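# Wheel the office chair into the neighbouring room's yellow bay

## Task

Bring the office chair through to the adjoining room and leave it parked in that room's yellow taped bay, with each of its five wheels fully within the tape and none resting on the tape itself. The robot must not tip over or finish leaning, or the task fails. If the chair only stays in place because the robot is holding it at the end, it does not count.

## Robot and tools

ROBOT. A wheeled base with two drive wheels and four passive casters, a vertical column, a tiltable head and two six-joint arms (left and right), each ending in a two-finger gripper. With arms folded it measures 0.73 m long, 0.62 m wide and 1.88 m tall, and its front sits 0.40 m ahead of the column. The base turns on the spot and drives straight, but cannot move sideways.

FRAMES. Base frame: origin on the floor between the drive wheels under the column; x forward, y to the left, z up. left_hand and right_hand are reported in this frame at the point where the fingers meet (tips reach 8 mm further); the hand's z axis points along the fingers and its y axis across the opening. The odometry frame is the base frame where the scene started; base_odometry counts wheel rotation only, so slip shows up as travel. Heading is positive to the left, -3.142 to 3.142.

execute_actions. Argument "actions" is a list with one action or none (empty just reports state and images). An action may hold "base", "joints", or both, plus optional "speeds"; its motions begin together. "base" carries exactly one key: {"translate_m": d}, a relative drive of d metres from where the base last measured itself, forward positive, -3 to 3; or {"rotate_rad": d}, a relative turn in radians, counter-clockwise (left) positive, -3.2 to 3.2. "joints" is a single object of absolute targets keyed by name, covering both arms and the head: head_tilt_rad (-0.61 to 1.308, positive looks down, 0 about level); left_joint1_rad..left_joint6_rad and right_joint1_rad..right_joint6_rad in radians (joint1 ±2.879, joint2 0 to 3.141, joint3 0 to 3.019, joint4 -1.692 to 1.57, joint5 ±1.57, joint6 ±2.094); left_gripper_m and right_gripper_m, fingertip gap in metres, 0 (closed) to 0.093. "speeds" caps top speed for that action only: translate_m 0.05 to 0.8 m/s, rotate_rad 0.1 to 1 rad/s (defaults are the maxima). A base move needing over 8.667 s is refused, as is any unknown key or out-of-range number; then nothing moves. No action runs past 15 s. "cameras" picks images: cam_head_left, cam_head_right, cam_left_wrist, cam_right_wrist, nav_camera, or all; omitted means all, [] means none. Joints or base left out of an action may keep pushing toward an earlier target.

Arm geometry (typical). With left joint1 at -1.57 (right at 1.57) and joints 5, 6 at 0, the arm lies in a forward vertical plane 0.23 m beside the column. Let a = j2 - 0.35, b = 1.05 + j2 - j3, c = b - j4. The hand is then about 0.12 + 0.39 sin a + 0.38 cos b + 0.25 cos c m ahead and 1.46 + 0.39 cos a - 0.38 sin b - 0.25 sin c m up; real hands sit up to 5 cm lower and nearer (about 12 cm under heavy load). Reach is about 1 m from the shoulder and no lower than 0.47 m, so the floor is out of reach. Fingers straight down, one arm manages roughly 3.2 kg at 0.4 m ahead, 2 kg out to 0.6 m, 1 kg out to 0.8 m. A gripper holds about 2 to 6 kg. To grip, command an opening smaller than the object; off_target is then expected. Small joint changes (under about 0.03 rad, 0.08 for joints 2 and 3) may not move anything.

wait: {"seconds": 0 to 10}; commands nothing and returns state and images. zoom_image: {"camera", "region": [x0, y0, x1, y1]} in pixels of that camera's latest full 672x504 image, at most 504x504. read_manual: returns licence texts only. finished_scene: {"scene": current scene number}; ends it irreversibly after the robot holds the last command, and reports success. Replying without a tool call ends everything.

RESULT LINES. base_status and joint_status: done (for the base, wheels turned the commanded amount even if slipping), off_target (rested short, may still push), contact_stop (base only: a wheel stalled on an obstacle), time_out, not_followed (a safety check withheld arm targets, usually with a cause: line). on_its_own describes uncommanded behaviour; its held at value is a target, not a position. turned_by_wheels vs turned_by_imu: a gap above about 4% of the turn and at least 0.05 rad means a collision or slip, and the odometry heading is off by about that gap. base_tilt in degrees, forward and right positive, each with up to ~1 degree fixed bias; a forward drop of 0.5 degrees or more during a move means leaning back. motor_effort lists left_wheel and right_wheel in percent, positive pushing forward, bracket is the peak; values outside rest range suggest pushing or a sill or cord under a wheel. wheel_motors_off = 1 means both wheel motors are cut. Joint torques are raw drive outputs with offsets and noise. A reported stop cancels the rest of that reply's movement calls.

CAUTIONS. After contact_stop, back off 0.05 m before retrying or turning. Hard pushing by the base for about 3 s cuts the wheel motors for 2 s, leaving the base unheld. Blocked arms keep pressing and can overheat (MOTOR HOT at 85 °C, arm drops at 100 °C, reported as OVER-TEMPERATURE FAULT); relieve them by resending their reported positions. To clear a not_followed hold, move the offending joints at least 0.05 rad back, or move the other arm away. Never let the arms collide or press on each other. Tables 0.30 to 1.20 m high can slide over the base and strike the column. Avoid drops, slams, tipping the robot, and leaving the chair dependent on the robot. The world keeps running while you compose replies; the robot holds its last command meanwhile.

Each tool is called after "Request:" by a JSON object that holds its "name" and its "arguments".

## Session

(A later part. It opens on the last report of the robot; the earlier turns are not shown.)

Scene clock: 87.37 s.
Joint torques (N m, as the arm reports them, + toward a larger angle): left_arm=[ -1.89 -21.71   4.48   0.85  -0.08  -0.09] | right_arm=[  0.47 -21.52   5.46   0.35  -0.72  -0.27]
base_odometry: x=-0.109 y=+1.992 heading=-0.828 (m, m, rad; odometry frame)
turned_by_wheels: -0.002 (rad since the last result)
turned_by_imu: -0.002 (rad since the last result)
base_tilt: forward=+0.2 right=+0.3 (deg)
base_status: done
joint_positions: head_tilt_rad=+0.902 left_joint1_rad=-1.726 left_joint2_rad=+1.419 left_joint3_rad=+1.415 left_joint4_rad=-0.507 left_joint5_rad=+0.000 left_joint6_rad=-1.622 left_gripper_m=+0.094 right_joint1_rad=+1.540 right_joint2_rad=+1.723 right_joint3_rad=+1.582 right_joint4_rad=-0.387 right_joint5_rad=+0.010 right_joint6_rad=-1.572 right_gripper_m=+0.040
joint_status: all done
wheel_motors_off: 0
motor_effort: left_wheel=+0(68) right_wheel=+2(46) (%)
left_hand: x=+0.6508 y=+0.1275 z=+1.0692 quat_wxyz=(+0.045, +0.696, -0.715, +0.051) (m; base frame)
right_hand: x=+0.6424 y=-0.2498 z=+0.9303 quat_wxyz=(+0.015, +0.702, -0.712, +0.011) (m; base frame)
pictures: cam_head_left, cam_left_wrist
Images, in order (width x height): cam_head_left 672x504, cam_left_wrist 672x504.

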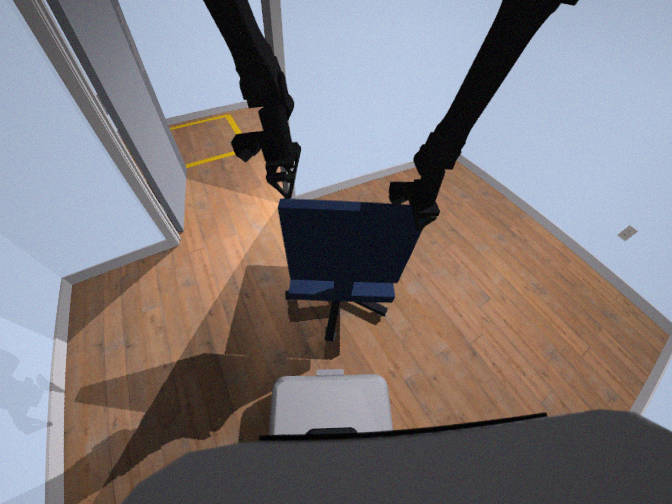

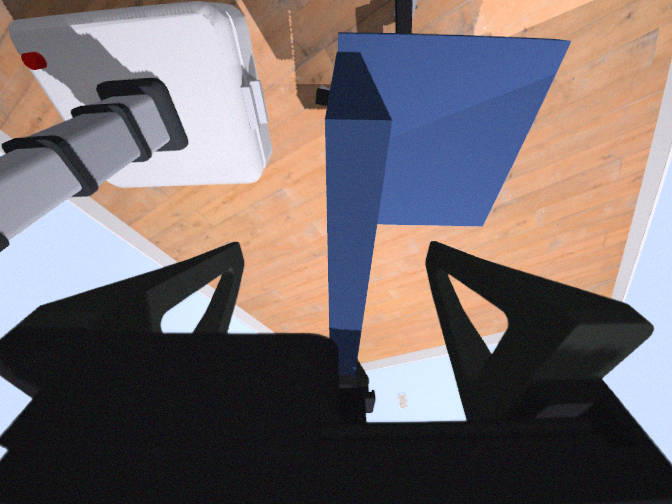

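Request:
{"name": "execute_actions", "arguments": {"actions": [{"joints":{"left_joint2_rad":1.74,"left_joint3_rad":1.64,"left_joint4_rad":-0.40}}], "cameras": ["cam_head_left","cam_left_wrist"]}}

Scene clock: 90.00 s.
Joint torques (N m, as the arm reports them, + toward a larger angle): left_arm=[ -2.   -13.58   4.12   1.47  -0.24  -0.02] | right_arm=[  0.14 -21.49   5.4    0.34  -0.78  -0.25]
base_odometry: x=-0.109 y=+1.992 heading=-0.828 (m, m, rad; odometry frame)
turned_by_wheels: +0.000 (rad since the last result)
turned_by_imu: +0.000 (rad since the last result)
base_tilt: forward=+0.2 right=+0.2 (deg)
base_status: not commanded
joint_positions: head_tilt_rad=+0.902 left_joint1_rad=-1.726 left_joint2_rad=+1.623 left_joint3_rad=+1.643 left_joint4_rad=-0.415 left_joint5_rad=+0.003 left_joint6_rad=-1.626 left_gripper_m=+0.094 right_joint1_rad=+1.540 right_joint2_rad=+1.723 right_joint3_rad=+1.583 right_joint4_rad=-0.386 right_joint5_rad=+0.011 right_joint6_rad=-1.573 right_gripper_m=+0.040
joint_status: all done
wheel_motors_off: 0
motor_effort: left_wheel=+1(3) right_wheel=+2(9) (%)
left_hand: x=+0.7169 y=+0.1126 z=+1.0045 quat_wxyz=(+0.008, +0.699, -0.709, +0.096) (m; base frame)
right_hand: x=+0.6434 y=-0.2500 z=+0.9304 quat_wxyz=(+0.014, +0.702, -0.711, +0.012) (m; base frame)
pictures: cam_head_left, cam_left_wrist
Images, in order (width x height): cam_head_left 672x504, cam_left_wrist 672x504.

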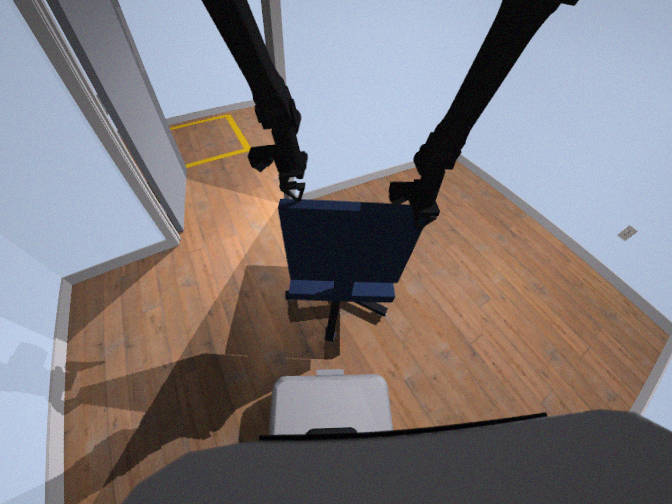

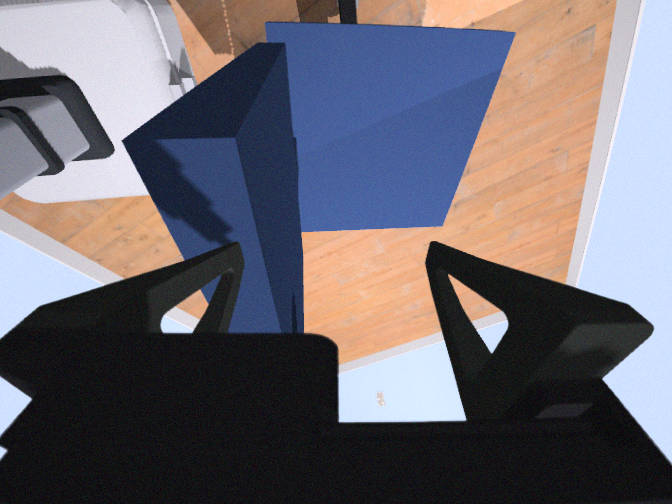

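Path swung forward; finger landed on top. Lift and redo in smaller steps.

Request:
{"name": "execute_actions", "arguments": {"actions": [{"joints":{"left_joint2_rad":1.5,"left_joint3_rad":1.47,"left_joint4_rad":-0.47}}], "cameras": []}}

Request:
{"name": "execute_actions", "arguments": {"actions": [{"joints":{"left_joint2_rad":1.62,"left_joint3_rad":1.54,"left_joint4_rad":-0.43}}], "cameras": ["cam_left_wrist"]}}

Scene clock: 93.33 s.
Joint torques (N m, as the arm reports them, + toward a larger angle): left_arm=[ -1.19 -20.25   4.56  -0.02  -0.16  -0.06] | right_arm=[  0.3  -21.52   5.47   0.31  -0.8   -0.2 ]
base_odometry: x=-0.109 y=+1.992 heading=-0.828 (m, m, rad; odometry frame)
turned_by_wheels: +0.000 (rad since the last result)
turned_by_imu: +0.000 (rad since the last result)
base_tilt: forward=+0.3 right=+0.2 (deg)
base_status: not commanded
joint_positions: head_tilt_rad=+0.902 left_joint1_rad=-1.726 left_joint2_rad=+1.496 left_joint3_rad=+1.461 left_joint4_rad=-0.459 left_joint5_rad=+0.002 left_joint6_rad=-1.627 left_gripper_m=+0.094 right_joint1_rad=+1.540 right_joint2_rad=+1.723 right_joint3_rad=+1.583 right_joint4_rad=-0.386 right_joint5_rad=+0.012 right_joint6_rad=-1.578 right_gripper_m=+0.040
joint_status: all done
wheel_motors_off: 0
motor_effort: left_wheel=-1(1) right_wheel=+3(5) (%)
left_hand: x=+0.6574 y=+0.1220 z=+1.0374 quat_wxyz=(+0.040, +0.698, -0.712, +0.058) (m; base frame)
right_hand: x=+0.6434 y=-0.2503 z=+0.9304 quat_wxyz=(+0.015, +0.704, -0.710, +0.013) (m; base frame)
pictures: none
No camera images: the call's "cameras" was empty. Leave "cameras" out to get every camera's image.

Scene clock: 94.27 s.
Joint torques (N m, as the arm reports them, + toward a larger angle): left_arm=[ -1.68 -22.61   4.28   0.62  -0.14  -0.09] | right_arm=[  0.33 -21.4    5.44   0.3   -0.8   -0.19]
base_odometry: x=-0.109 y=+1.992 heading=-0.828 (m, m, rad; odometry frame)
turned_by_wheels: +0.000 (rad since the last result)
turned_by_imu: +0.000 (rad since the last result)
base_tilt: forward=+0.2 right=+0.3 (deg)
base_status: not commanded
joint_positions: head_tilt_rad=+0.902 left_joint1_rad=-1.726 left_joint2_rad=+1.625 left_joint3_rad=+1.531 left_joint4_rad=-0.435 left_joint5_rad=+0.002 left_joint6_rad=-1.627 left_gripper_m=+0.094 right_joint1_rad=+1.540 right_joint2_rad=+1.723 right_joint3_rad=+1.583 right_joint4_rad=-0.386 right_joint5_rad=+0.012 right_joint6_rad=-1.578 right_gripper_m=+0.040
joint_status: all done
wheel_motors_off: 0
motor_effort: left_wheel=-1(1) right_wheel=+5(5) (%)
left_hand: x=+0.6453 y=+0.1153 z=+0.9811 quat_wxyz=(+0.052, +0.697, -0.713, +0.044) (m; base frame)
right_hand: x=+0.6434 y=-0.2503 z=+0.9304 quat_wxyz=(+0.015, +0.704, -0.710, +0.013) (m; base frame)
pictures: cam_left_wrist
Images, in order (width x height): cam_left_wrist 672x504.

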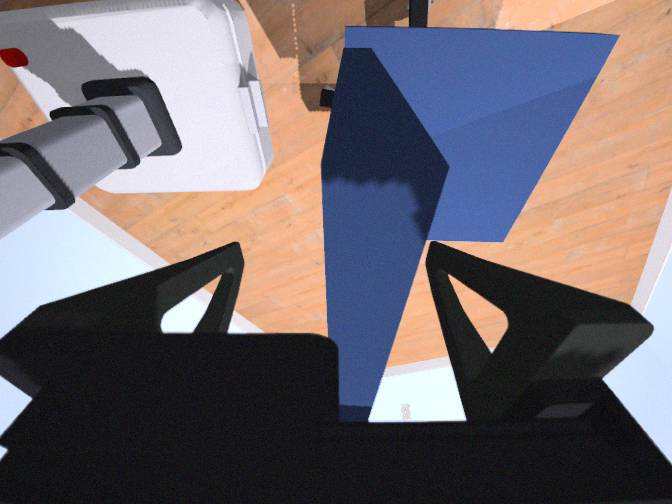

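Request:
{"name": "execute_actions", "arguments": {"actions": [{"joints":{"left_joint2_rad":1.73,"left_joint3_rad":1.64,"left_joint4_rad":-0.41}}], "cameras": ["cam_left_wrist"]}}

Request:
{"name": "execute_actions", "arguments": {"actions": [{"joints":{"left_gripper_m":0.02}}], "cameras": []}}

Scene clock: 96.73 s.
Joint torques (N m, as the arm reports them, + toward a larger angle): left_arm=[ -1.76 -22.28   3.92   0.96  -0.15  -0.07] | right_arm=[  0.21 -21.71   5.33   0.33  -0.79  -0.2 ]
base_odometry: x=-0.109 y=+1.992 heading=-0.828 (m, m, rad; odometry frame)
turned_by_wheels: +0.000 (rad since the last result)
turned_by_imu: +0.000 (rad since the last result)
base_tilt: forward=+0.3 right=+0.2 (deg)
base_status: not commanded
joint_positions: head_tilt_rad=+0.902 left_joint1_rad=-1.726 left_joint2_rad=+1.725 left_joint3_rad=+1.634 left_joint4_rad=-0.418 left_joint5_rad=+0.002 left_joint6_rad=-1.627 left_gripper_m=+0.094 right_joint1_rad=+1.540 right_joint2_rad=+1.723 right_joint3_rad=+1.583 right_joint4_rad=-0.386 right_joint5_rad=+0.012 right_joint6_rad=-1.578 right_gripper_m=+0.040
joint_status: all done
wheel_motors_off: 0
motor_effort: left_wheel=-1(0) right_wheel=+5(4) (%)
left_hand: x=+0.6611 y=+0.1092 z=+0.9450 quat_wxyz=(+0.044, +0.698, -0.713, +0.053) (m; base frame)
right_hand: x=+0.6434 y=-0.2503 z=+0.9304 quat_wxyz=(+0.015, +0.704, -0.710, +0.013) (m; base frame)
pictures: cam_left_wrist
Images, in order (width x height): cam_left_wrist 672x504.

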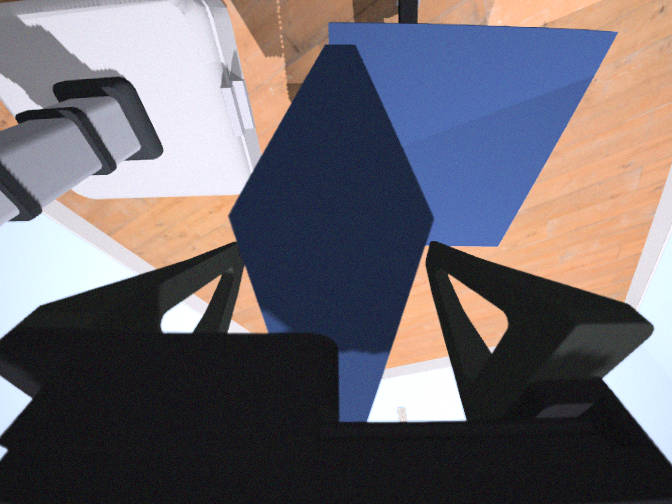

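Scene clock: 97.40 s.
Joint torques (N m, as the arm reports them, + toward a larger angle): left_arm=[ -2.25 -21.83   3.82   0.99  -0.09  -0.06] | right_arm=[  0.44 -21.95   5.28   0.27  -0.76  -0.22]
base_odometry: x=-0.109 y=+1.992 heading=-0.828 (m, m, rad; odometry frame)
turned_by_wheels: +0.000 (rad since the last result)
turned_by_imu: +0.000 (rad since the last result)
base_tilt: forward=+0.2 right=+0.2 (deg)
base_status: not commanded
joint_positions: head_tilt_rad=+0.902 left_joint1_rad=-1.726 left_joint2_rad=+1.725 left_joint3_rad=+1.634 left_joint4_rad=-0.415 left_joint5_rad=+0.001 left_joint6_rad=-1.627 left_gripper_m=+0.039 right_joint1_rad=+1.540 right_joint2_rad=+1.723 right_joint3_rad=+1.583 right_joint4_rad=-0.386 right_joint5_rad=+0.011 right_joint6_rad=-1.578 right_gripper_m=+0.040
joint_status: left_gripper_m off_target (ended at +0.039, target +0.020)
wheel_motors_off: 0
motor_effort: left_wheel=+0(0) right_wheel=+5(3) (%)
left_hand: x=+0.6615 y=+0.1093 z=+0.9448 quat_wxyz=(+0.044, +0.698, -0.713, +0.053) (m; base frame)
right_hand: x=+0.6434 y=-0.2502 z=+0.9304 quat_wxyz=(+0.014, +0.704, -0.710, +0.012) (m; base frame)
pictures: none
No camera images: the call's "cameras" was empty. Leave "cameras" out to get every camera's image.

Request:
{"name": "execute_actions", "arguments": {"actions": [{"base":{"rotate_rad":0.5},"speeds":{"rotate_rad":0.2},"joints":{"left_joint1_rad":-1.64,"right_joint1_rad":1.63,"left_joint6_rad":-1.6,"right_joint6_rad":-1.55}}], "cameras": ["cam_head_left","nav_camera"]}}

Scene clock: 103.87 s.
Joint torques (N m, as the arm reports them, + toward a larger angle): left_arm=[  1.73 -22.16   2.18   0.45  -1.61  -0.42] | right_arm=[  2.57 -21.28   5.95   0.7   -1.65  -0.51]
base_odometry: x=-0.109 y=+1.992 heading=-0.336 (m, m, rad; odometry frame)
turned_by_wheels: +0.491 (rad since the last result)
turned_by_imu: +0.481 (rad since the last result)
base_tilt: forward=+0.3 right=+0.3 (deg)
base_status: rotate_rad off_target (by the wheels' count: +0.491 of +0.500)
joint_positions: head_tilt_rad=+0.902 left_joint1_rad=-1.692 left_joint2_rad=+1.727 left_joint3_rad=+1.654 left_joint4_rad=-0.402 left_joint5_rad=+0.030 left_joint6_rad=-1.566 left_gripper_m=+0.039 right_joint1_rad=+1.571 right_joint2_rad=+1.721 right_joint3_rad=+1.577 right_joint4_rad=-0.395 right_joint5_rad=+0.029 right_joint6_rad=-1.494 right_gripper_m=+0.040
joint_status: left_joint1_rad time_out (moved +0.034 of +0.086); right_joint1_rad time_out (moved +0.031 of +0.090); right_joint6_rad time_out (moved +0.084 of +0.028); the others done
wheel_motors_off: 0
on_its_own: left_joint1_rad reads -1.692 and still pushes toward -1.640 since a time_out; right_joint1_rad reads +1.571 and still pushes toward +1.630 since a time_out; right_joint6_rad reads -1.494 and still pushes toward -1.550 since a time_out
motor_effort: left_wheel=-11(84) right_wheel=+10(79) (%)
left_hand: x=+0.6770 y=+0.1290 z=+0.9449 quat_wxyz=(+0.031, +0.682, -0.727, +0.065) (m; base frame)
right_hand: x=+0.6387 y=-0.2305 z=+0.9304 quat_wxyz=(+0.016, +0.679, -0.734, +0.005) (m; base frame)
pictures: cam_head_left, nav_camera
Images, in order (width x height): cam_head_left 672x504, nav_camera 672x504.

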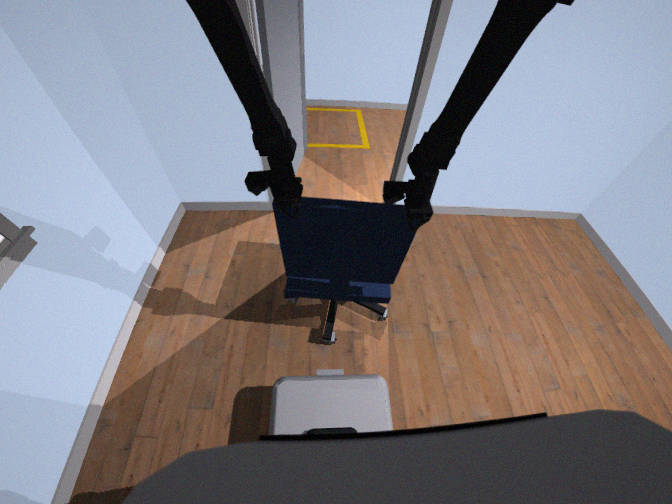

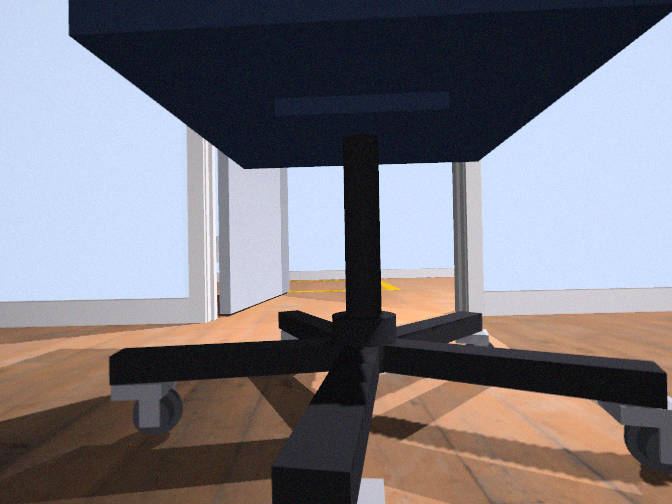

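Request:
{"name": "execute_actions", "arguments": {"actions": [{"base":{"rotate_rad":-0.03},"speeds":{"rotate_rad":0.1}}], "cameras": []}}

Request:
{"name": "execute_actions", "arguments": {"actions": [{"base":{"translate_m":0.55},"speeds":{"translate_m":0.2}}], "cameras": ["cam_head_left","nav_camera"]}}

Scene clock: 107.33 s.
Joint torques (N m, as the arm reports them, + toward a larger angle): left_arm=[  0.53 -21.56   3.24   0.62  -0.77  -0.28] | right_arm=[  1.21 -21.39   5.26   0.39  -1.04  -0.43]
base_odometry: x=-0.109 y=+1.992 heading=-0.366 (m, m, rad; odometry frame)
turned_by_wheels: -0.030 (rad since the last result)
turned_by_imu: -0.030 (rad since the last result)
base_tilt: forward=+0.4 right=+0.1 (deg)
base_status: done
joint_positions: head_tilt_rad=+0.902 left_joint1_rad=-1.668 left_joint2_rad=+1.719 left_joint3_rad=+1.643 left_joint4_rad=-0.405 left_joint5_rad=+0.014 left_joint6_rad=-1.572 left_gripper_m=+0.039 right_joint1_rad=+1.595 right_joint2_rad=+1.722 right_joint3_rad=+1.584 right_joint4_rad=-0.387 right_joint5_rad=+0.016 right_joint6_rad=-1.502 right_gripper_m=+0.040
joint_status: not commanded
wheel_motors_off: 0
on_its_own: right_joint6_rad reads -1.502 and still pushes toward -1.550 since a time_out
motor_effort: left_wheel=-1(16) right_wheel=+0(6) (%)
left_hand: x=+0.6746 y=+0.1497 z=+0.9449 quat_wxyz=(+0.020, +0.690, -0.722, +0.050) (m; base frame)
right_hand: x=+0.6444 y=-0.2102 z=+0.9311 quat_wxyz=(-0.001, +0.687, -0.727, -0.003) (m; base frame)
pictures: none
No camera images: the call's "cameras" was empty. Leave "cameras" out to get every camera's image.

Scene clock: 111.00 s.
Joint torques (N m, as the arm reports them, + toward a larger angle): left_arm=[ -1.87 -19.62   6.94   1.29  -0.42  -0.06] | right_arm=[ -1.16 -21.53   5.18   0.43  -0.43  -0.15]
base_odometry: x=+0.404 y=+1.795 heading=-0.364 (m, m, rad; odometry frame)
turned_by_wheels: +0.002 (rad since the last result)
turned_by_imu: +0.002 (rad since the last result)
base_tilt: forward=+0.4 right=+0.3 (deg)
base_status: done
joint_positions: head_tilt_rad=+0.902 left_joint1_rad=-1.626 left_joint2_rad=+1.703 left_joint3_rad=+1.597 left_joint4_rad=-0.428 left_joint5_rad=+0.006 left_joint6_rad=-1.592 left_gripper_m=+0.039 right_joint1_rad=+1.637 right_joint2_rad=+1.725 right_joint3_rad=+1.585 right_joint4_rad=-0.389 right_joint5_rad=+0.003 right_joint6_rad=-1.533 right_gripper_m=+0.040
joint_status: not commanded
wheel_motors_off: 0
motor_effort: left_wheel=+1(72) right_wheel=+0(52) (%)
left_hand: x=+0.6511 y=+0.1828 z=+0.9436 quat_wxyz=(+0.023, +0.705, -0.709, +0.015) (m; base frame)
right_hand: x=+0.6421 y=-0.1771 z=+0.9306 quat_wxyz=(-0.017, +0.705, -0.708, -0.022) (m; base frame)
pictures: cam_head_left, nav_camera
Images, in order (width x height): cam_head_left 672x504, nav_camera 672x504.

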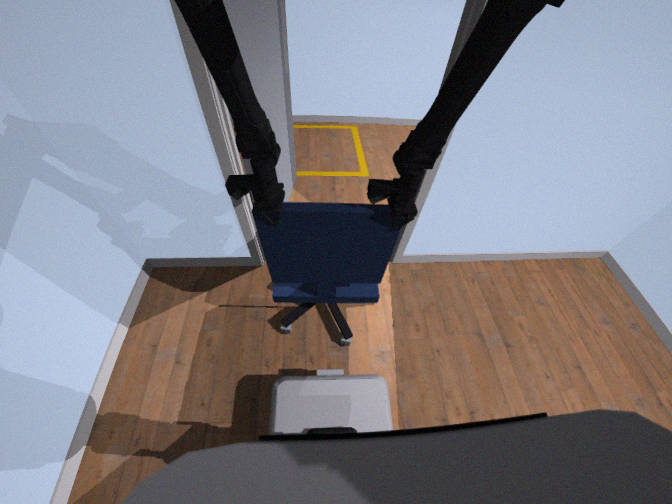

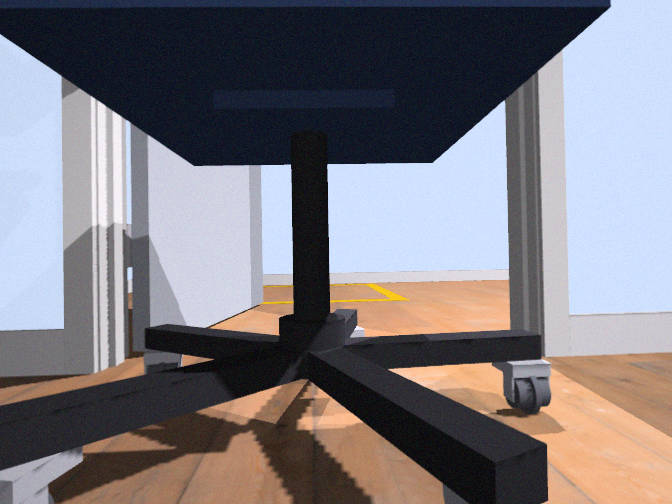

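Request:
{"name": "execute_actions", "arguments": {"actions": [{"base":{"translate_m":0.5},"speeds":{"translate_m":0.15},"joints":{"left_joint1_rad":-1.69,"right_joint1_rad":1.58}}], "cameras": ["cam_head_left","nav_camera"]}}

Scene clock: 116.97 s.
Joint torques (N m, as the arm reports them, + toward a larger angle): left_arm=[ -3.58 -19.73   7.13   1.49   0.61   0.28] | right_arm=[ -2.78 -21.73   5.34   0.61   0.22   0.13]
base_odometry: x=+0.872 y=+1.618 heading=-0.362 (m, m, rad; odometry frame)
turned_by_wheels: +0.002 (rad since the last result)
turned_by_imu: +0.001 (rad since the last result)
base_tilt: forward=+0.3 right=+0.2 (deg)
base_status: done
joint_positions: head_tilt_rad=+0.902 left_joint1_rad=-1.658 left_joint2_rad=+1.707 left_joint3_rad=+1.595 left_joint4_rad=-0.434 left_joint5_rad=-0.014 left_joint6_rad=-1.627 left_gripper_m=+0.040 right_joint1_rad=+1.607 right_joint2_rad=+1.724 right_joint3_rad=+1.584 right_joint4_rad=-0.391 right_joint5_rad=-0.009 right_joint6_rad=-1.564 right_gripper_m=+0.040
joint_status: all done
wheel_motors_off: 0
motor_effort: left_wheel=+1(57) right_wheel=-1(45) (%)
left_hand: x=+0.6461 y=+0.1633 z=+0.9428 quat_wxyz=(+0.030, +0.711, -0.703, +0.013) (m; base frame)
right_hand: x=+0.6422 y=-0.1973 z=+0.9304 quat_wxyz=(-0.012, +0.711, -0.703, -0.017) (m; base frame)
pictures: cam_head_left, nav_camera
Images, in order (width x height): cam_head_left 672x504, nav_camera 672x504.

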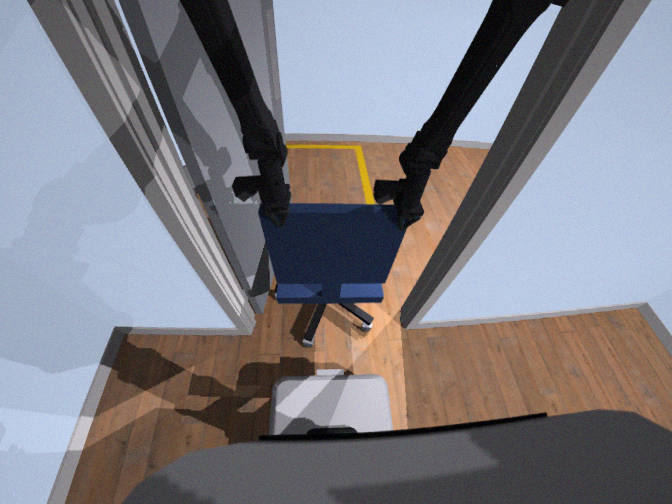

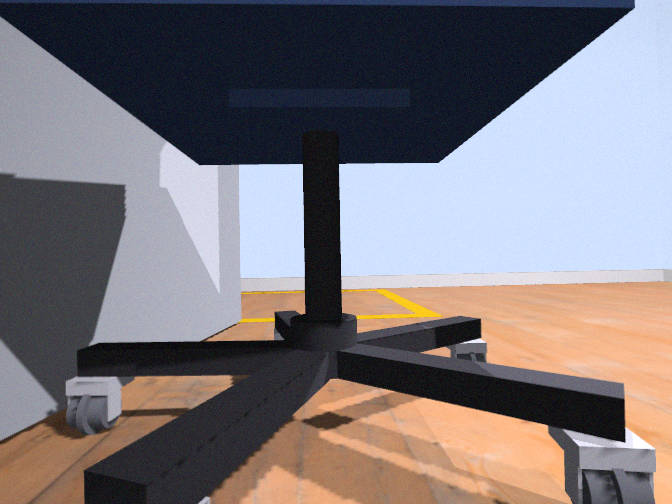

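Request:
{"name": "execute_actions", "arguments": {"actions": [{"base":{"rotate_rad":-0.04},"speeds":{"rotate_rad":0.1}}], "cameras": []}}

Request:
{"name": "execute_actions", "arguments": {"actions": [{"base":{"translate_m":0.45},"speeds":{"translate_m":0.15},"joints":{"left_joint1_rad":-1.74,"right_joint1_rad":1.53,"head_tilt_rad":1.1}}], "cameras": ["cam_head_left","nav_camera"]}}

Scene clock: 120.90 s.
Joint torques (N m, as the arm reports them, + toward a larger angle): left_arm=[ -5.02 -19.92   7.53   1.72   0.6    0.29] | right_arm=[ -3.28 -21.91   4.86   0.18   0.52   0.14]
base_odometry: x=+0.872 y=+1.618 heading=-0.398 (m, m, rad; odometry frame)
turned_by_wheels: -0.036 (rad since the last result)
turned_by_imu: -0.036 (rad since the last result)
base_tilt: forward=+0.3 right=+0.3 (deg)
base_status: done
joint_positions: head_tilt_rad=+0.902 left_joint1_rad=-1.644 left_joint2_rad=+1.705 left_joint3_rad=+1.590 left_joint4_rad=-0.435 left_joint5_rad=-0.014 left_joint6_rad=-1.630 left_gripper_m=+0.040 right_joint1_rad=+1.619 right_joint2_rad=+1.726 right_joint3_rad=+1.589 right_joint4_rad=-0.384 right_joint5_rad=-0.016 right_joint6_rad=-1.566 right_gripper_m=+0.040
joint_status: not commanded
wheel_motors_off: 0
motor_effort: left_wheel=+3(73) right_wheel=+0(61) (%)
left_hand: x=+0.6443 y=+0.1735 z=+0.9424 quat_wxyz=(+0.027, +0.714, -0.699, +0.007) (m; base frame)
right_hand: x=+0.6455 y=-0.1870 z=+0.9303 quat_wxyz=(-0.021, +0.714, -0.700, -0.020) (m; base frame)
pictures: none
No camera images: the call's "cameras" was empty. Leave "cameras" out to get every camera's image.

Scene clock: 124.73 s.
Joint torques (N m, as the arm reports them, + toward a larger angle): left_arm=[ -2.12 -21.65   4.49   0.68   0.06   0.2 ] | right_arm=[ -0.71 -21.3    7.53   0.42   0.32   0.18]
base_odometry: x=+1.286 y=+1.443 heading=-0.399 (m, m, rad; odometry frame)
turned_by_wheels: -0.001 (rad since the last result)
turned_by_imu: -0.002 (rad since the last result)
base_tilt: forward=+0.3 right=+0.2 (deg)
base_status: done
joint_positions: head_tilt_rad=+1.099 left_joint1_rad=-1.751 left_joint2_rad=+1.732 left_joint3_rad=+1.627 left_joint4_rad=-0.413 left_joint5_rad=-0.002 left_joint6_rad=-1.623 left_gripper_m=+0.039 right_joint1_rad=+1.509 right_joint2_rad=+1.722 right_joint3_rad=+1.558 right_joint4_rad=-0.389 right_joint5_rad=-0.010 right_joint6_rad=-1.570 right_gripper_m=+0.041
joint_status: all done
wheel_motors_off: 0
motor_effort: left_wheel=-1(48) right_wheel=+3(45) (%)
left_hand: x=+0.6523 y=+0.0916 z=+0.9425 quat_wxyz=(+0.054, +0.691, -0.718, +0.055) (m; base frame)
right_hand: x=+0.6280 y=-0.2688 z=+0.9288 quat_wxyz=(+0.025, +0.695, -0.718, +0.005) (m; base frame)
pictures: cam_head_left, nav_camera
Images, in order (width x height): cam_head_left 672x504, nav_camera 672x504.

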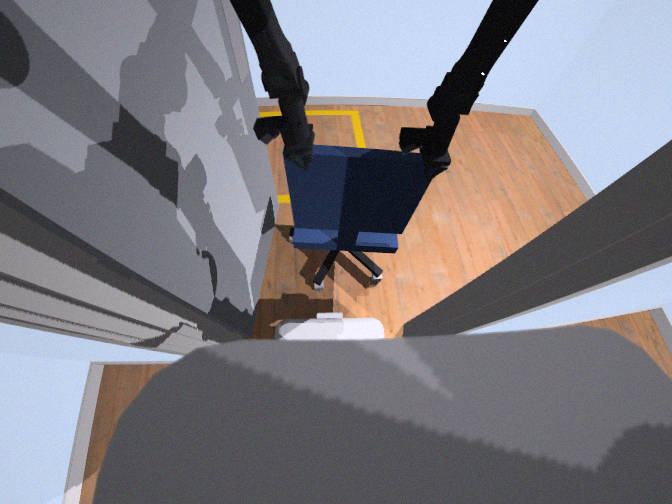

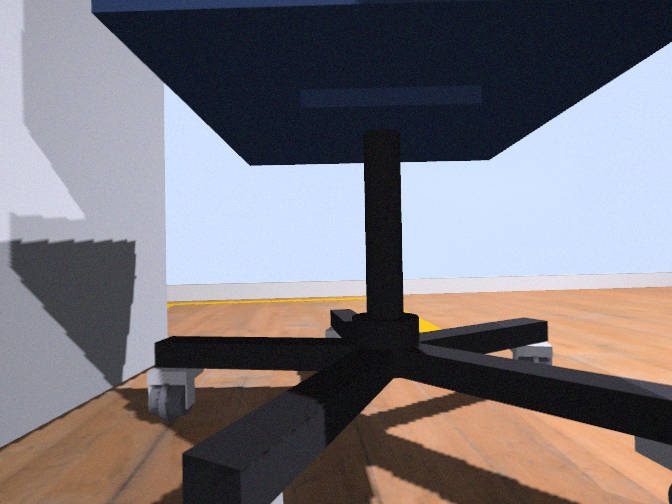

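Request:
{"name": "execute_actions", "arguments": {"actions": [{"base":{"translate_m":0.6},"speeds":{"translate_m":0.2},"joints":{"left_joint1_rad":-1.69,"right_joint1_rad":1.58}}], "cameras": ["cam_head_left","cam_head_right","nav_camera"]}}

Scene clock: 131.07 s.
Joint torques (N m, as the arm reports them, + toward a larger angle): left_arm=[  0.45 -22.2    4.22   0.7   -0.7   -0.12] | right_arm=[  1.   -20.71   8.09   0.72  -0.79  -0.13]
base_odometry: x=+1.839 y=+1.210 heading=-0.400 (m, m, rad; odometry frame)
turned_by_wheels: -0.001 (rad since the last result)
turned_by_imu: -0.002 (rad since the last result)
base_tilt: forward=+0.3 right=+0.3 (deg)
base_status: done
joint_positions: head_tilt_rad=+1.100 left_joint1_rad=-1.728 left_joint2_rad=+1.729 left_joint3_rad=+1.630 left_joint4_rad=-0.415 left_joint5_rad=+0.013 left_joint6_rad=-1.592 left_gripper_m=+0.039 right_joint1_rad=+1.534 right_joint2_rad=+1.720 right_joint3_rad=+1.551 right_joint4_rad=-0.395 right_joint5_rad=+0.012 right_joint6_rad=-1.538 right_gripper_m=+0.041
joint_status: left_joint1_rad time_out (moved +0.023 of +0.061); right_joint1_rad time_out (moved +0.025 of +0.071)
wheel_motors_off: 0
on_its_own: right_joint1_rad reads +1.534 and still pushes toward +1.580 since a time_out
motor_effort: left_wheel=+1(37) right_wheel=+2(47) (%)
left_hand: x=+0.6563 y=+0.1061 z=+0.9422 quat_wxyz=(+0.050, +0.685, -0.725, +0.055) (m; base frame)
right_hand: x=+0.6239 y=-0.2540 z=+0.9282 quat_wxyz=(+0.029, +0.688, -0.725, +0.002) (m; base frame)
pictures: cam_head_left, cam_head_right, nav_camera
Images, in order (width x height): cam_head_left 672x504, cam_head_right 672x504, nav_camera 672x504.

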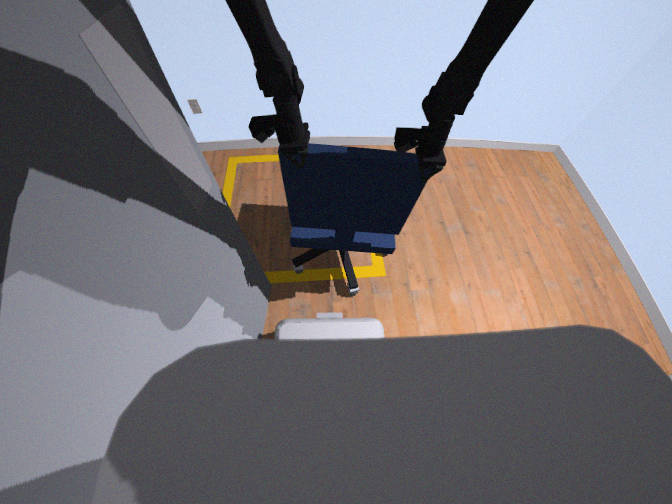

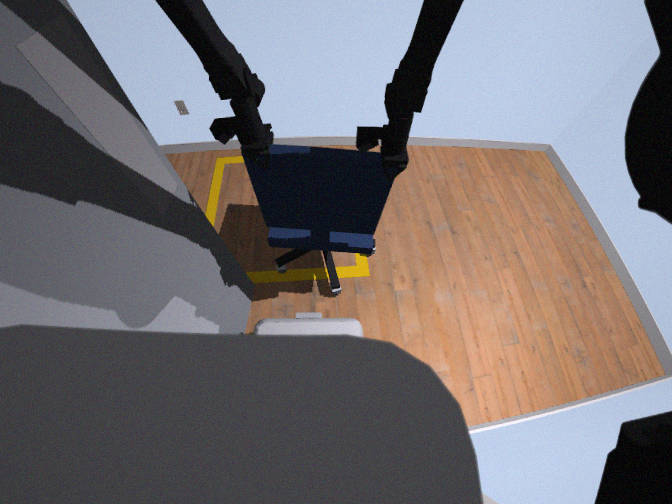

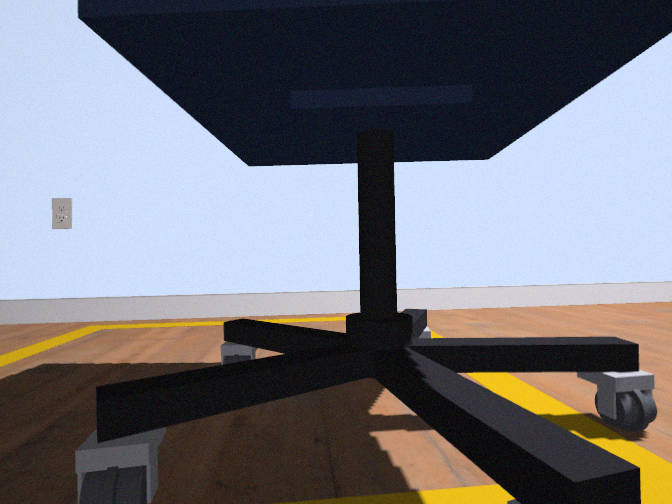

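Request:
{"name": "execute_actions", "arguments": {"actions": [{"base":{"translate_m":0.24},"speeds":{"translate_m":0.1},"joints":{"left_joint1_rad":-1.55,"right_joint1_rad":1.72,"left_joint6_rad":-1.55,"right_joint6_rad":-1.49}}], "cameras": ["cam_head_left"]}}

Request:
{"name": "execute_actions", "arguments": {"actions": [{"joints":{"left_joint1_rad":-1.3,"right_joint1_rad":1.97,"left_joint6_rad":-1.46,"right_joint6_rad":-1.40,"right_joint2_rad":1.78,"right_joint3_rad":1.63}}], "cameras": ["cam_head_left","nav_camera"]}}

Scene clock: 140.53 s.
Joint torques (N m, as the arm reports them, + toward a larger angle): left_arm=[  1.14 -19.26   6.16   1.08  -0.93  -0.32] | right_arm=[  1.46 -22.33   6.19   0.11  -1.56  -0.32]
base_odometry: x=+2.060 y=+1.116 heading=-0.400 (m, m, rad; odometry frame)
turned_by_wheels: +0.000 (rad since the last result)
turned_by_imu: +0.000 (rad since the last result)
base_tilt: forward=+0.3 right=+0.2 (deg)
base_status: done
joint_positions: head_tilt_rad=+1.100 left_joint1_rad=-1.566 left_joint2_rad=+1.708 left_joint3_rad=+1.607 left_joint4_rad=-0.423 left_joint5_rad=+0.015 left_joint6_rad=-1.523 left_gripper_m=+0.039 right_joint1_rad=+1.702 right_joint2_rad=+1.731 right_joint3_rad=+1.573 right_joint4_rad=-0.380 right_joint5_rad=+0.025 right_joint6_rad=-1.455 right_gripper_m=+0.040
joint_status: left_joint1_rad time_out (moved +0.162 of +0.178); left_joint6_rad time_out (moved +0.069 of +0.042); right_joint6_rad time_out (moved +0.083 of +0.048); the others done
wheel_motors_off: 0
on_its_own: right_joint6_rad reads -1.455 and still pushes toward -1.490 since a time_out
motor_effort: left_wheel=+2(41) right_wheel=+1(40) (%)
left_hand: x=+0.6570 y=+0.2256 z=+0.9420 quat_wxyz=(+0.004, +0.691, -0.723, +0.004) (m; base frame)
right_hand: x=+0.6317 y=-0.1332 z=+0.9295 quat_wxyz=(-0.024, +0.689, -0.724, -0.038) (m; base frame)
pictures: cam_head_left
Images, in order (width x height): cam_head_left 672x504.

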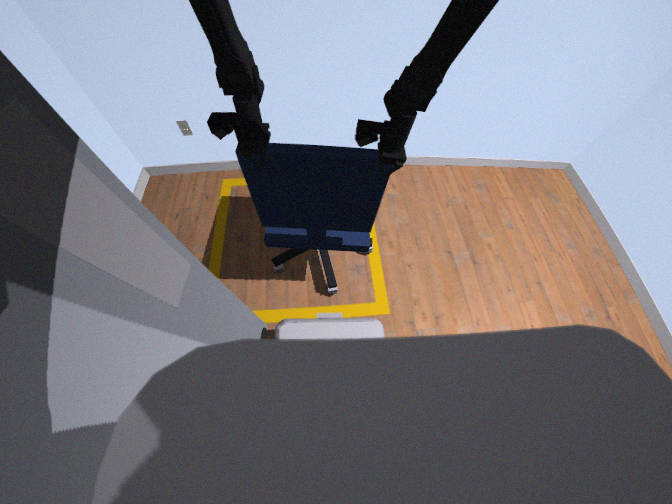

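not run: a stop came earlier in this reply.

Request:
{"name": "execute_actions", "arguments": {"actions": [{"joints":{"left_joint1_rad":-1.33,"right_joint1_rad":1.94,"left_joint6_rad":-1.46,"right_joint6_rad":-1.40,"right_joint2_rad":1.78,"right_joint3_rad":1.63}}], "cameras": ["cam_head_left","nav_camera"]}}

Scene clock: 143.93 s.
Joint torques (N m, as the arm reports them, + toward a larger angle): left_arm=[  9.02 -22.51   1.82   0.27  -2.21  -0.67] | right_arm=[  8.21 -20.31   5.46  -0.28  -3.33  -0.75]
base_odometry: x=+2.060 y=+1.116 heading=-0.400 (m, m, rad; odometry frame)
turned_by_wheels: +0.000 (rad since the last result)
turned_by_imu: +0.000 (rad since the last result)
base_tilt: forward=+0.3 right=+0.2 (deg)
base_status: not commanded
joint_positions: head_tilt_rad=+1.100 left_joint1_rad=-1.418 left_joint2_rad=+1.731 left_joint3_rad=+1.659 left_joint4_rad=-0.399 left_joint5_rad=+0.038 left_joint6_rad=-1.399 left_gripper_m=+0.039 right_joint1_rad=+1.855 right_joint2_rad=+1.775 right_joint3_rad=+1.611 right_joint4_rad=-0.373 right_joint5_rad=+0.058 right_joint6_rad=-1.317 right_gripper_m=+0.041
joint_status: left_joint1_rad time_out (moved +0.148 of +0.236); left_joint6_rad time_out (moved +0.123 of +0.063); right_joint1_rad time_out (moved +0.153 of +0.238); right_joint6_rad time_out (moved +0.138 of +0.055); the others done
wheel_motors_off: 0
on_its_own: left_joint1_rad reads -1.418 and still pushes toward -1.330 since a time_out; left_joint6_rad reads -1.399 and still pushes toward -1.460 since a time_out; right_joint1_rad reads +1.855 and still pushes toward +1.940 since a time_out; right_joint6_rad reads -1.317 and still pushes toward -1.400 since a time_out
motor_effort: left_wheel=-15(16) right_wheel=+11(21) (%)
left_hand: x=+0.6776 y=+0.3322 z=+0.9449 quat_wxyz=(-0.051, +0.670, -0.740, -0.019) (m; base frame)
right_hand: x=+0.6226 y=-0.0237 z=+0.9315 quat_wxyz=(-0.054, +0.664, -0.742, -0.076) (m; base frame)
pictures: cam_head_left, nav_camera
Images, in order (width x height): cam_head_left 672x504, nav_camera 672x504.

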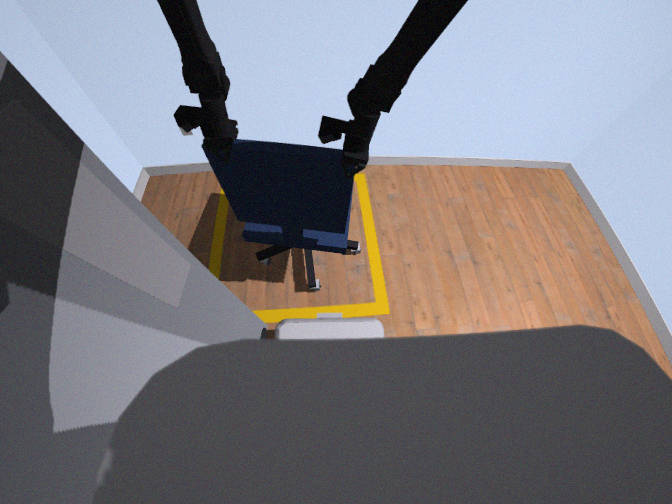

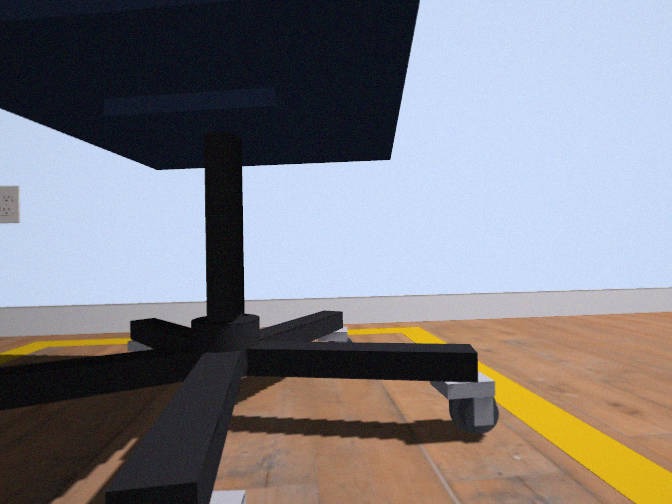

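Request:
{"name": "execute_actions", "arguments": {"actions": [{"joints":{"left_joint1_rad":-1.418,"right_joint1_rad":1.855,"left_joint6_rad":-1.40,"right_joint6_rad":-1.32,"left_joint3_rad":1.659,"right_joint3_rad":1.611,"left_gripper_m":0.09,"right_gripper_m":0.09}}], "cameras": []}}

Request:
{"name": "execute_actions", "arguments": {"actions": [{"joints":{"left_joint2_rad":1.55,"left_joint3_rad":1.53,"left_joint4_rad":-0.45,"right_joint2_rad":1.58,"right_joint3_rad":1.48,"right_joint4_rad":-0.43}}]}}

Scene clock: 147.17 s.
Joint torques (N m, as the arm reports them, + toward a larger angle): left_arm=[  1.87 -22.74   3.8    0.28  -0.32  -0.12] | right_arm=[  1.94 -20.26   3.77   0.12  -0.54  -0.1 ]
base_odometry: x=+2.060 y=+1.116 heading=-0.400 (m, m, rad; odometry frame)
turned_by_wheels: +0.000 (rad since the last result)
turned_by_imu: +0.001 (rad since the last result)
base_tilt: forward=+0.3 right=+0.3 (deg)
base_status: not commanded
joint_positions: head_tilt_rad=+1.100 left_joint1_rad=-1.416 left_joint2_rad=+1.731 left_joint3_rad=+1.658 left_joint4_rad=-0.399 left_joint5_rad=+0.001 left_joint6_rad=-1.391 left_gripper_m=+0.090 right_joint1_rad=+1.856 right_joint2_rad=+1.775 right_joint3_rad=+1.610 right_joint4_rad=-0.382 right_joint5_rad=+0.002 right_joint6_rad=-1.311 right_gripper_m=+0.090
joint_status: all done
wheel_motors_off: 0
motor_effort: left_wheel=-3(16) right_wheel=+2(10) (%)
left_hand: x=+0.6766 y=+0.3399 z=+0.9456 quat_wxyz=(-0.063, +0.667, -0.742, -0.035) (m; base frame)
right_hand: x=+0.6182 y=-0.0145 z=+0.9334 quat_wxyz=(-0.065, +0.661, -0.741, -0.103) (m; base frame)
pictures: none
No camera images: the call's "cameras" was empty. Leave "cameras" out to get every camera's image.

Scene clock: 148.20 s.
Joint torques (N m, as the arm reports them, + toward a larger angle): left_arm=[  1.83 -20.82   4.4    0.29  -0.37  -0.11] | right_arm=[  1.81 -19.65   4.57   0.39  -0.56  -0.05]
base_odometry: x=+2.060 y=+1.116 heading=-0.400 (m, m, rad; odometry frame)
turned_by_wheels: +0.000 (rad since the last result)
turned_by_imu: +0.000 (rad since the last result)
base_tilt: forward=+0.2 right=+0.2 (deg)
base_status: not commanded
joint_positions: head_tilt_rad=+1.100 left_joint1_rad=-1.416 left_joint2_rad=+1.535 left_joint3_rad=+1.526 left_joint4_rad=-0.439 left_joint5_rad=+0.002 left_joint6_rad=-1.392 left_gripper_m=+0.090 right_joint1_rad=+1.856 right_joint2_rad=+1.567 right_joint3_rad=+1.477 right_joint4_rad=-0.426 right_joint5_rad=+0.003 right_joint6_rad=-1.313 right_gripper_m=+0.090
joint_status: all done
wheel_motors_off: 0
motor_effort: left_wheel=-3(9) right_wheel=+1(3) (%)
left_hand: x=+0.6834 y=+0.3291 z=+1.0289 quat_wxyz=(-0.072, +0.667, -0.741, -0.028) (m; base frame)
right_hand: x=+0.6340 y=-0.0340 z=+1.0190 quat_wxyz=(-0.077, +0.660, -0.741, -0.094) (m; base frame)
pictures: cam_head_left, cam_head_right, cam_left_wrist, cam_right_wrist, nav_camera
Images, in order (width x height): cam_head_left 672x504, cam_head_right 672x504, cam_left_wrist 672x504, cam_right_wrist 672x504, nav_camera 672x504.

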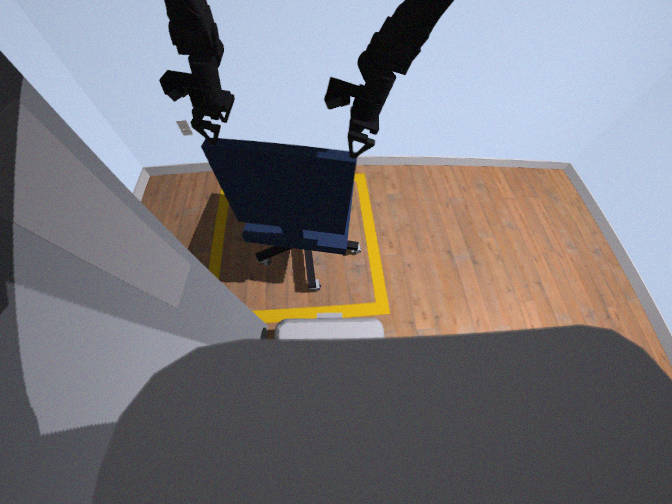

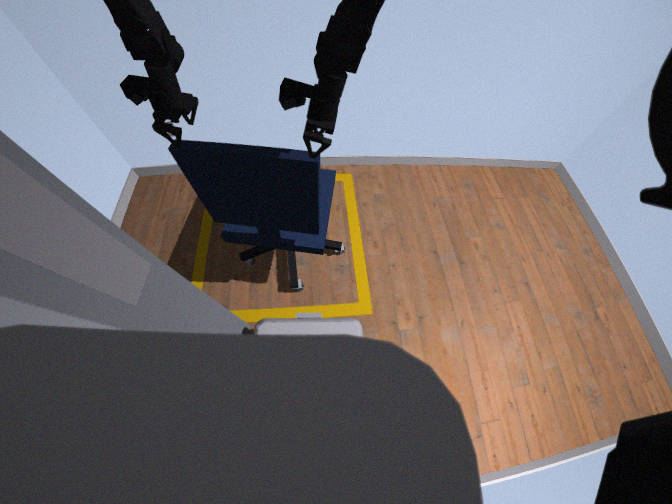

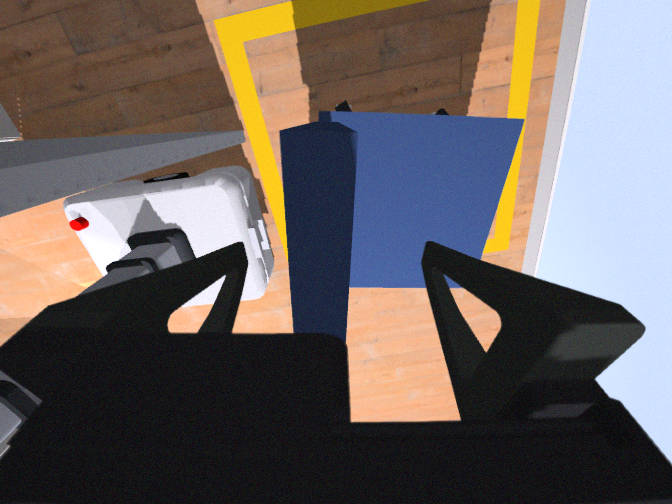

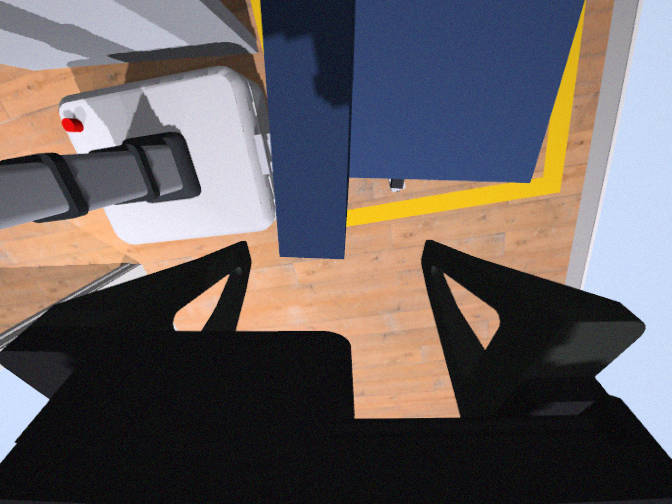

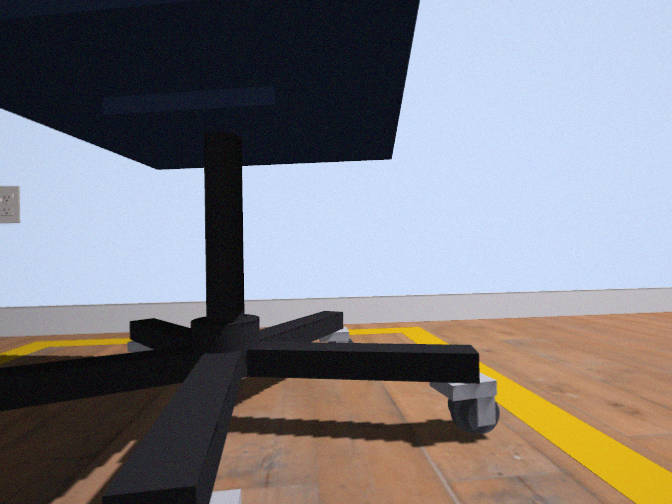

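All inside.

Request:
{"name": "finished_scene", "arguments": {"scene": 1}}

The scene is finished: the task was done.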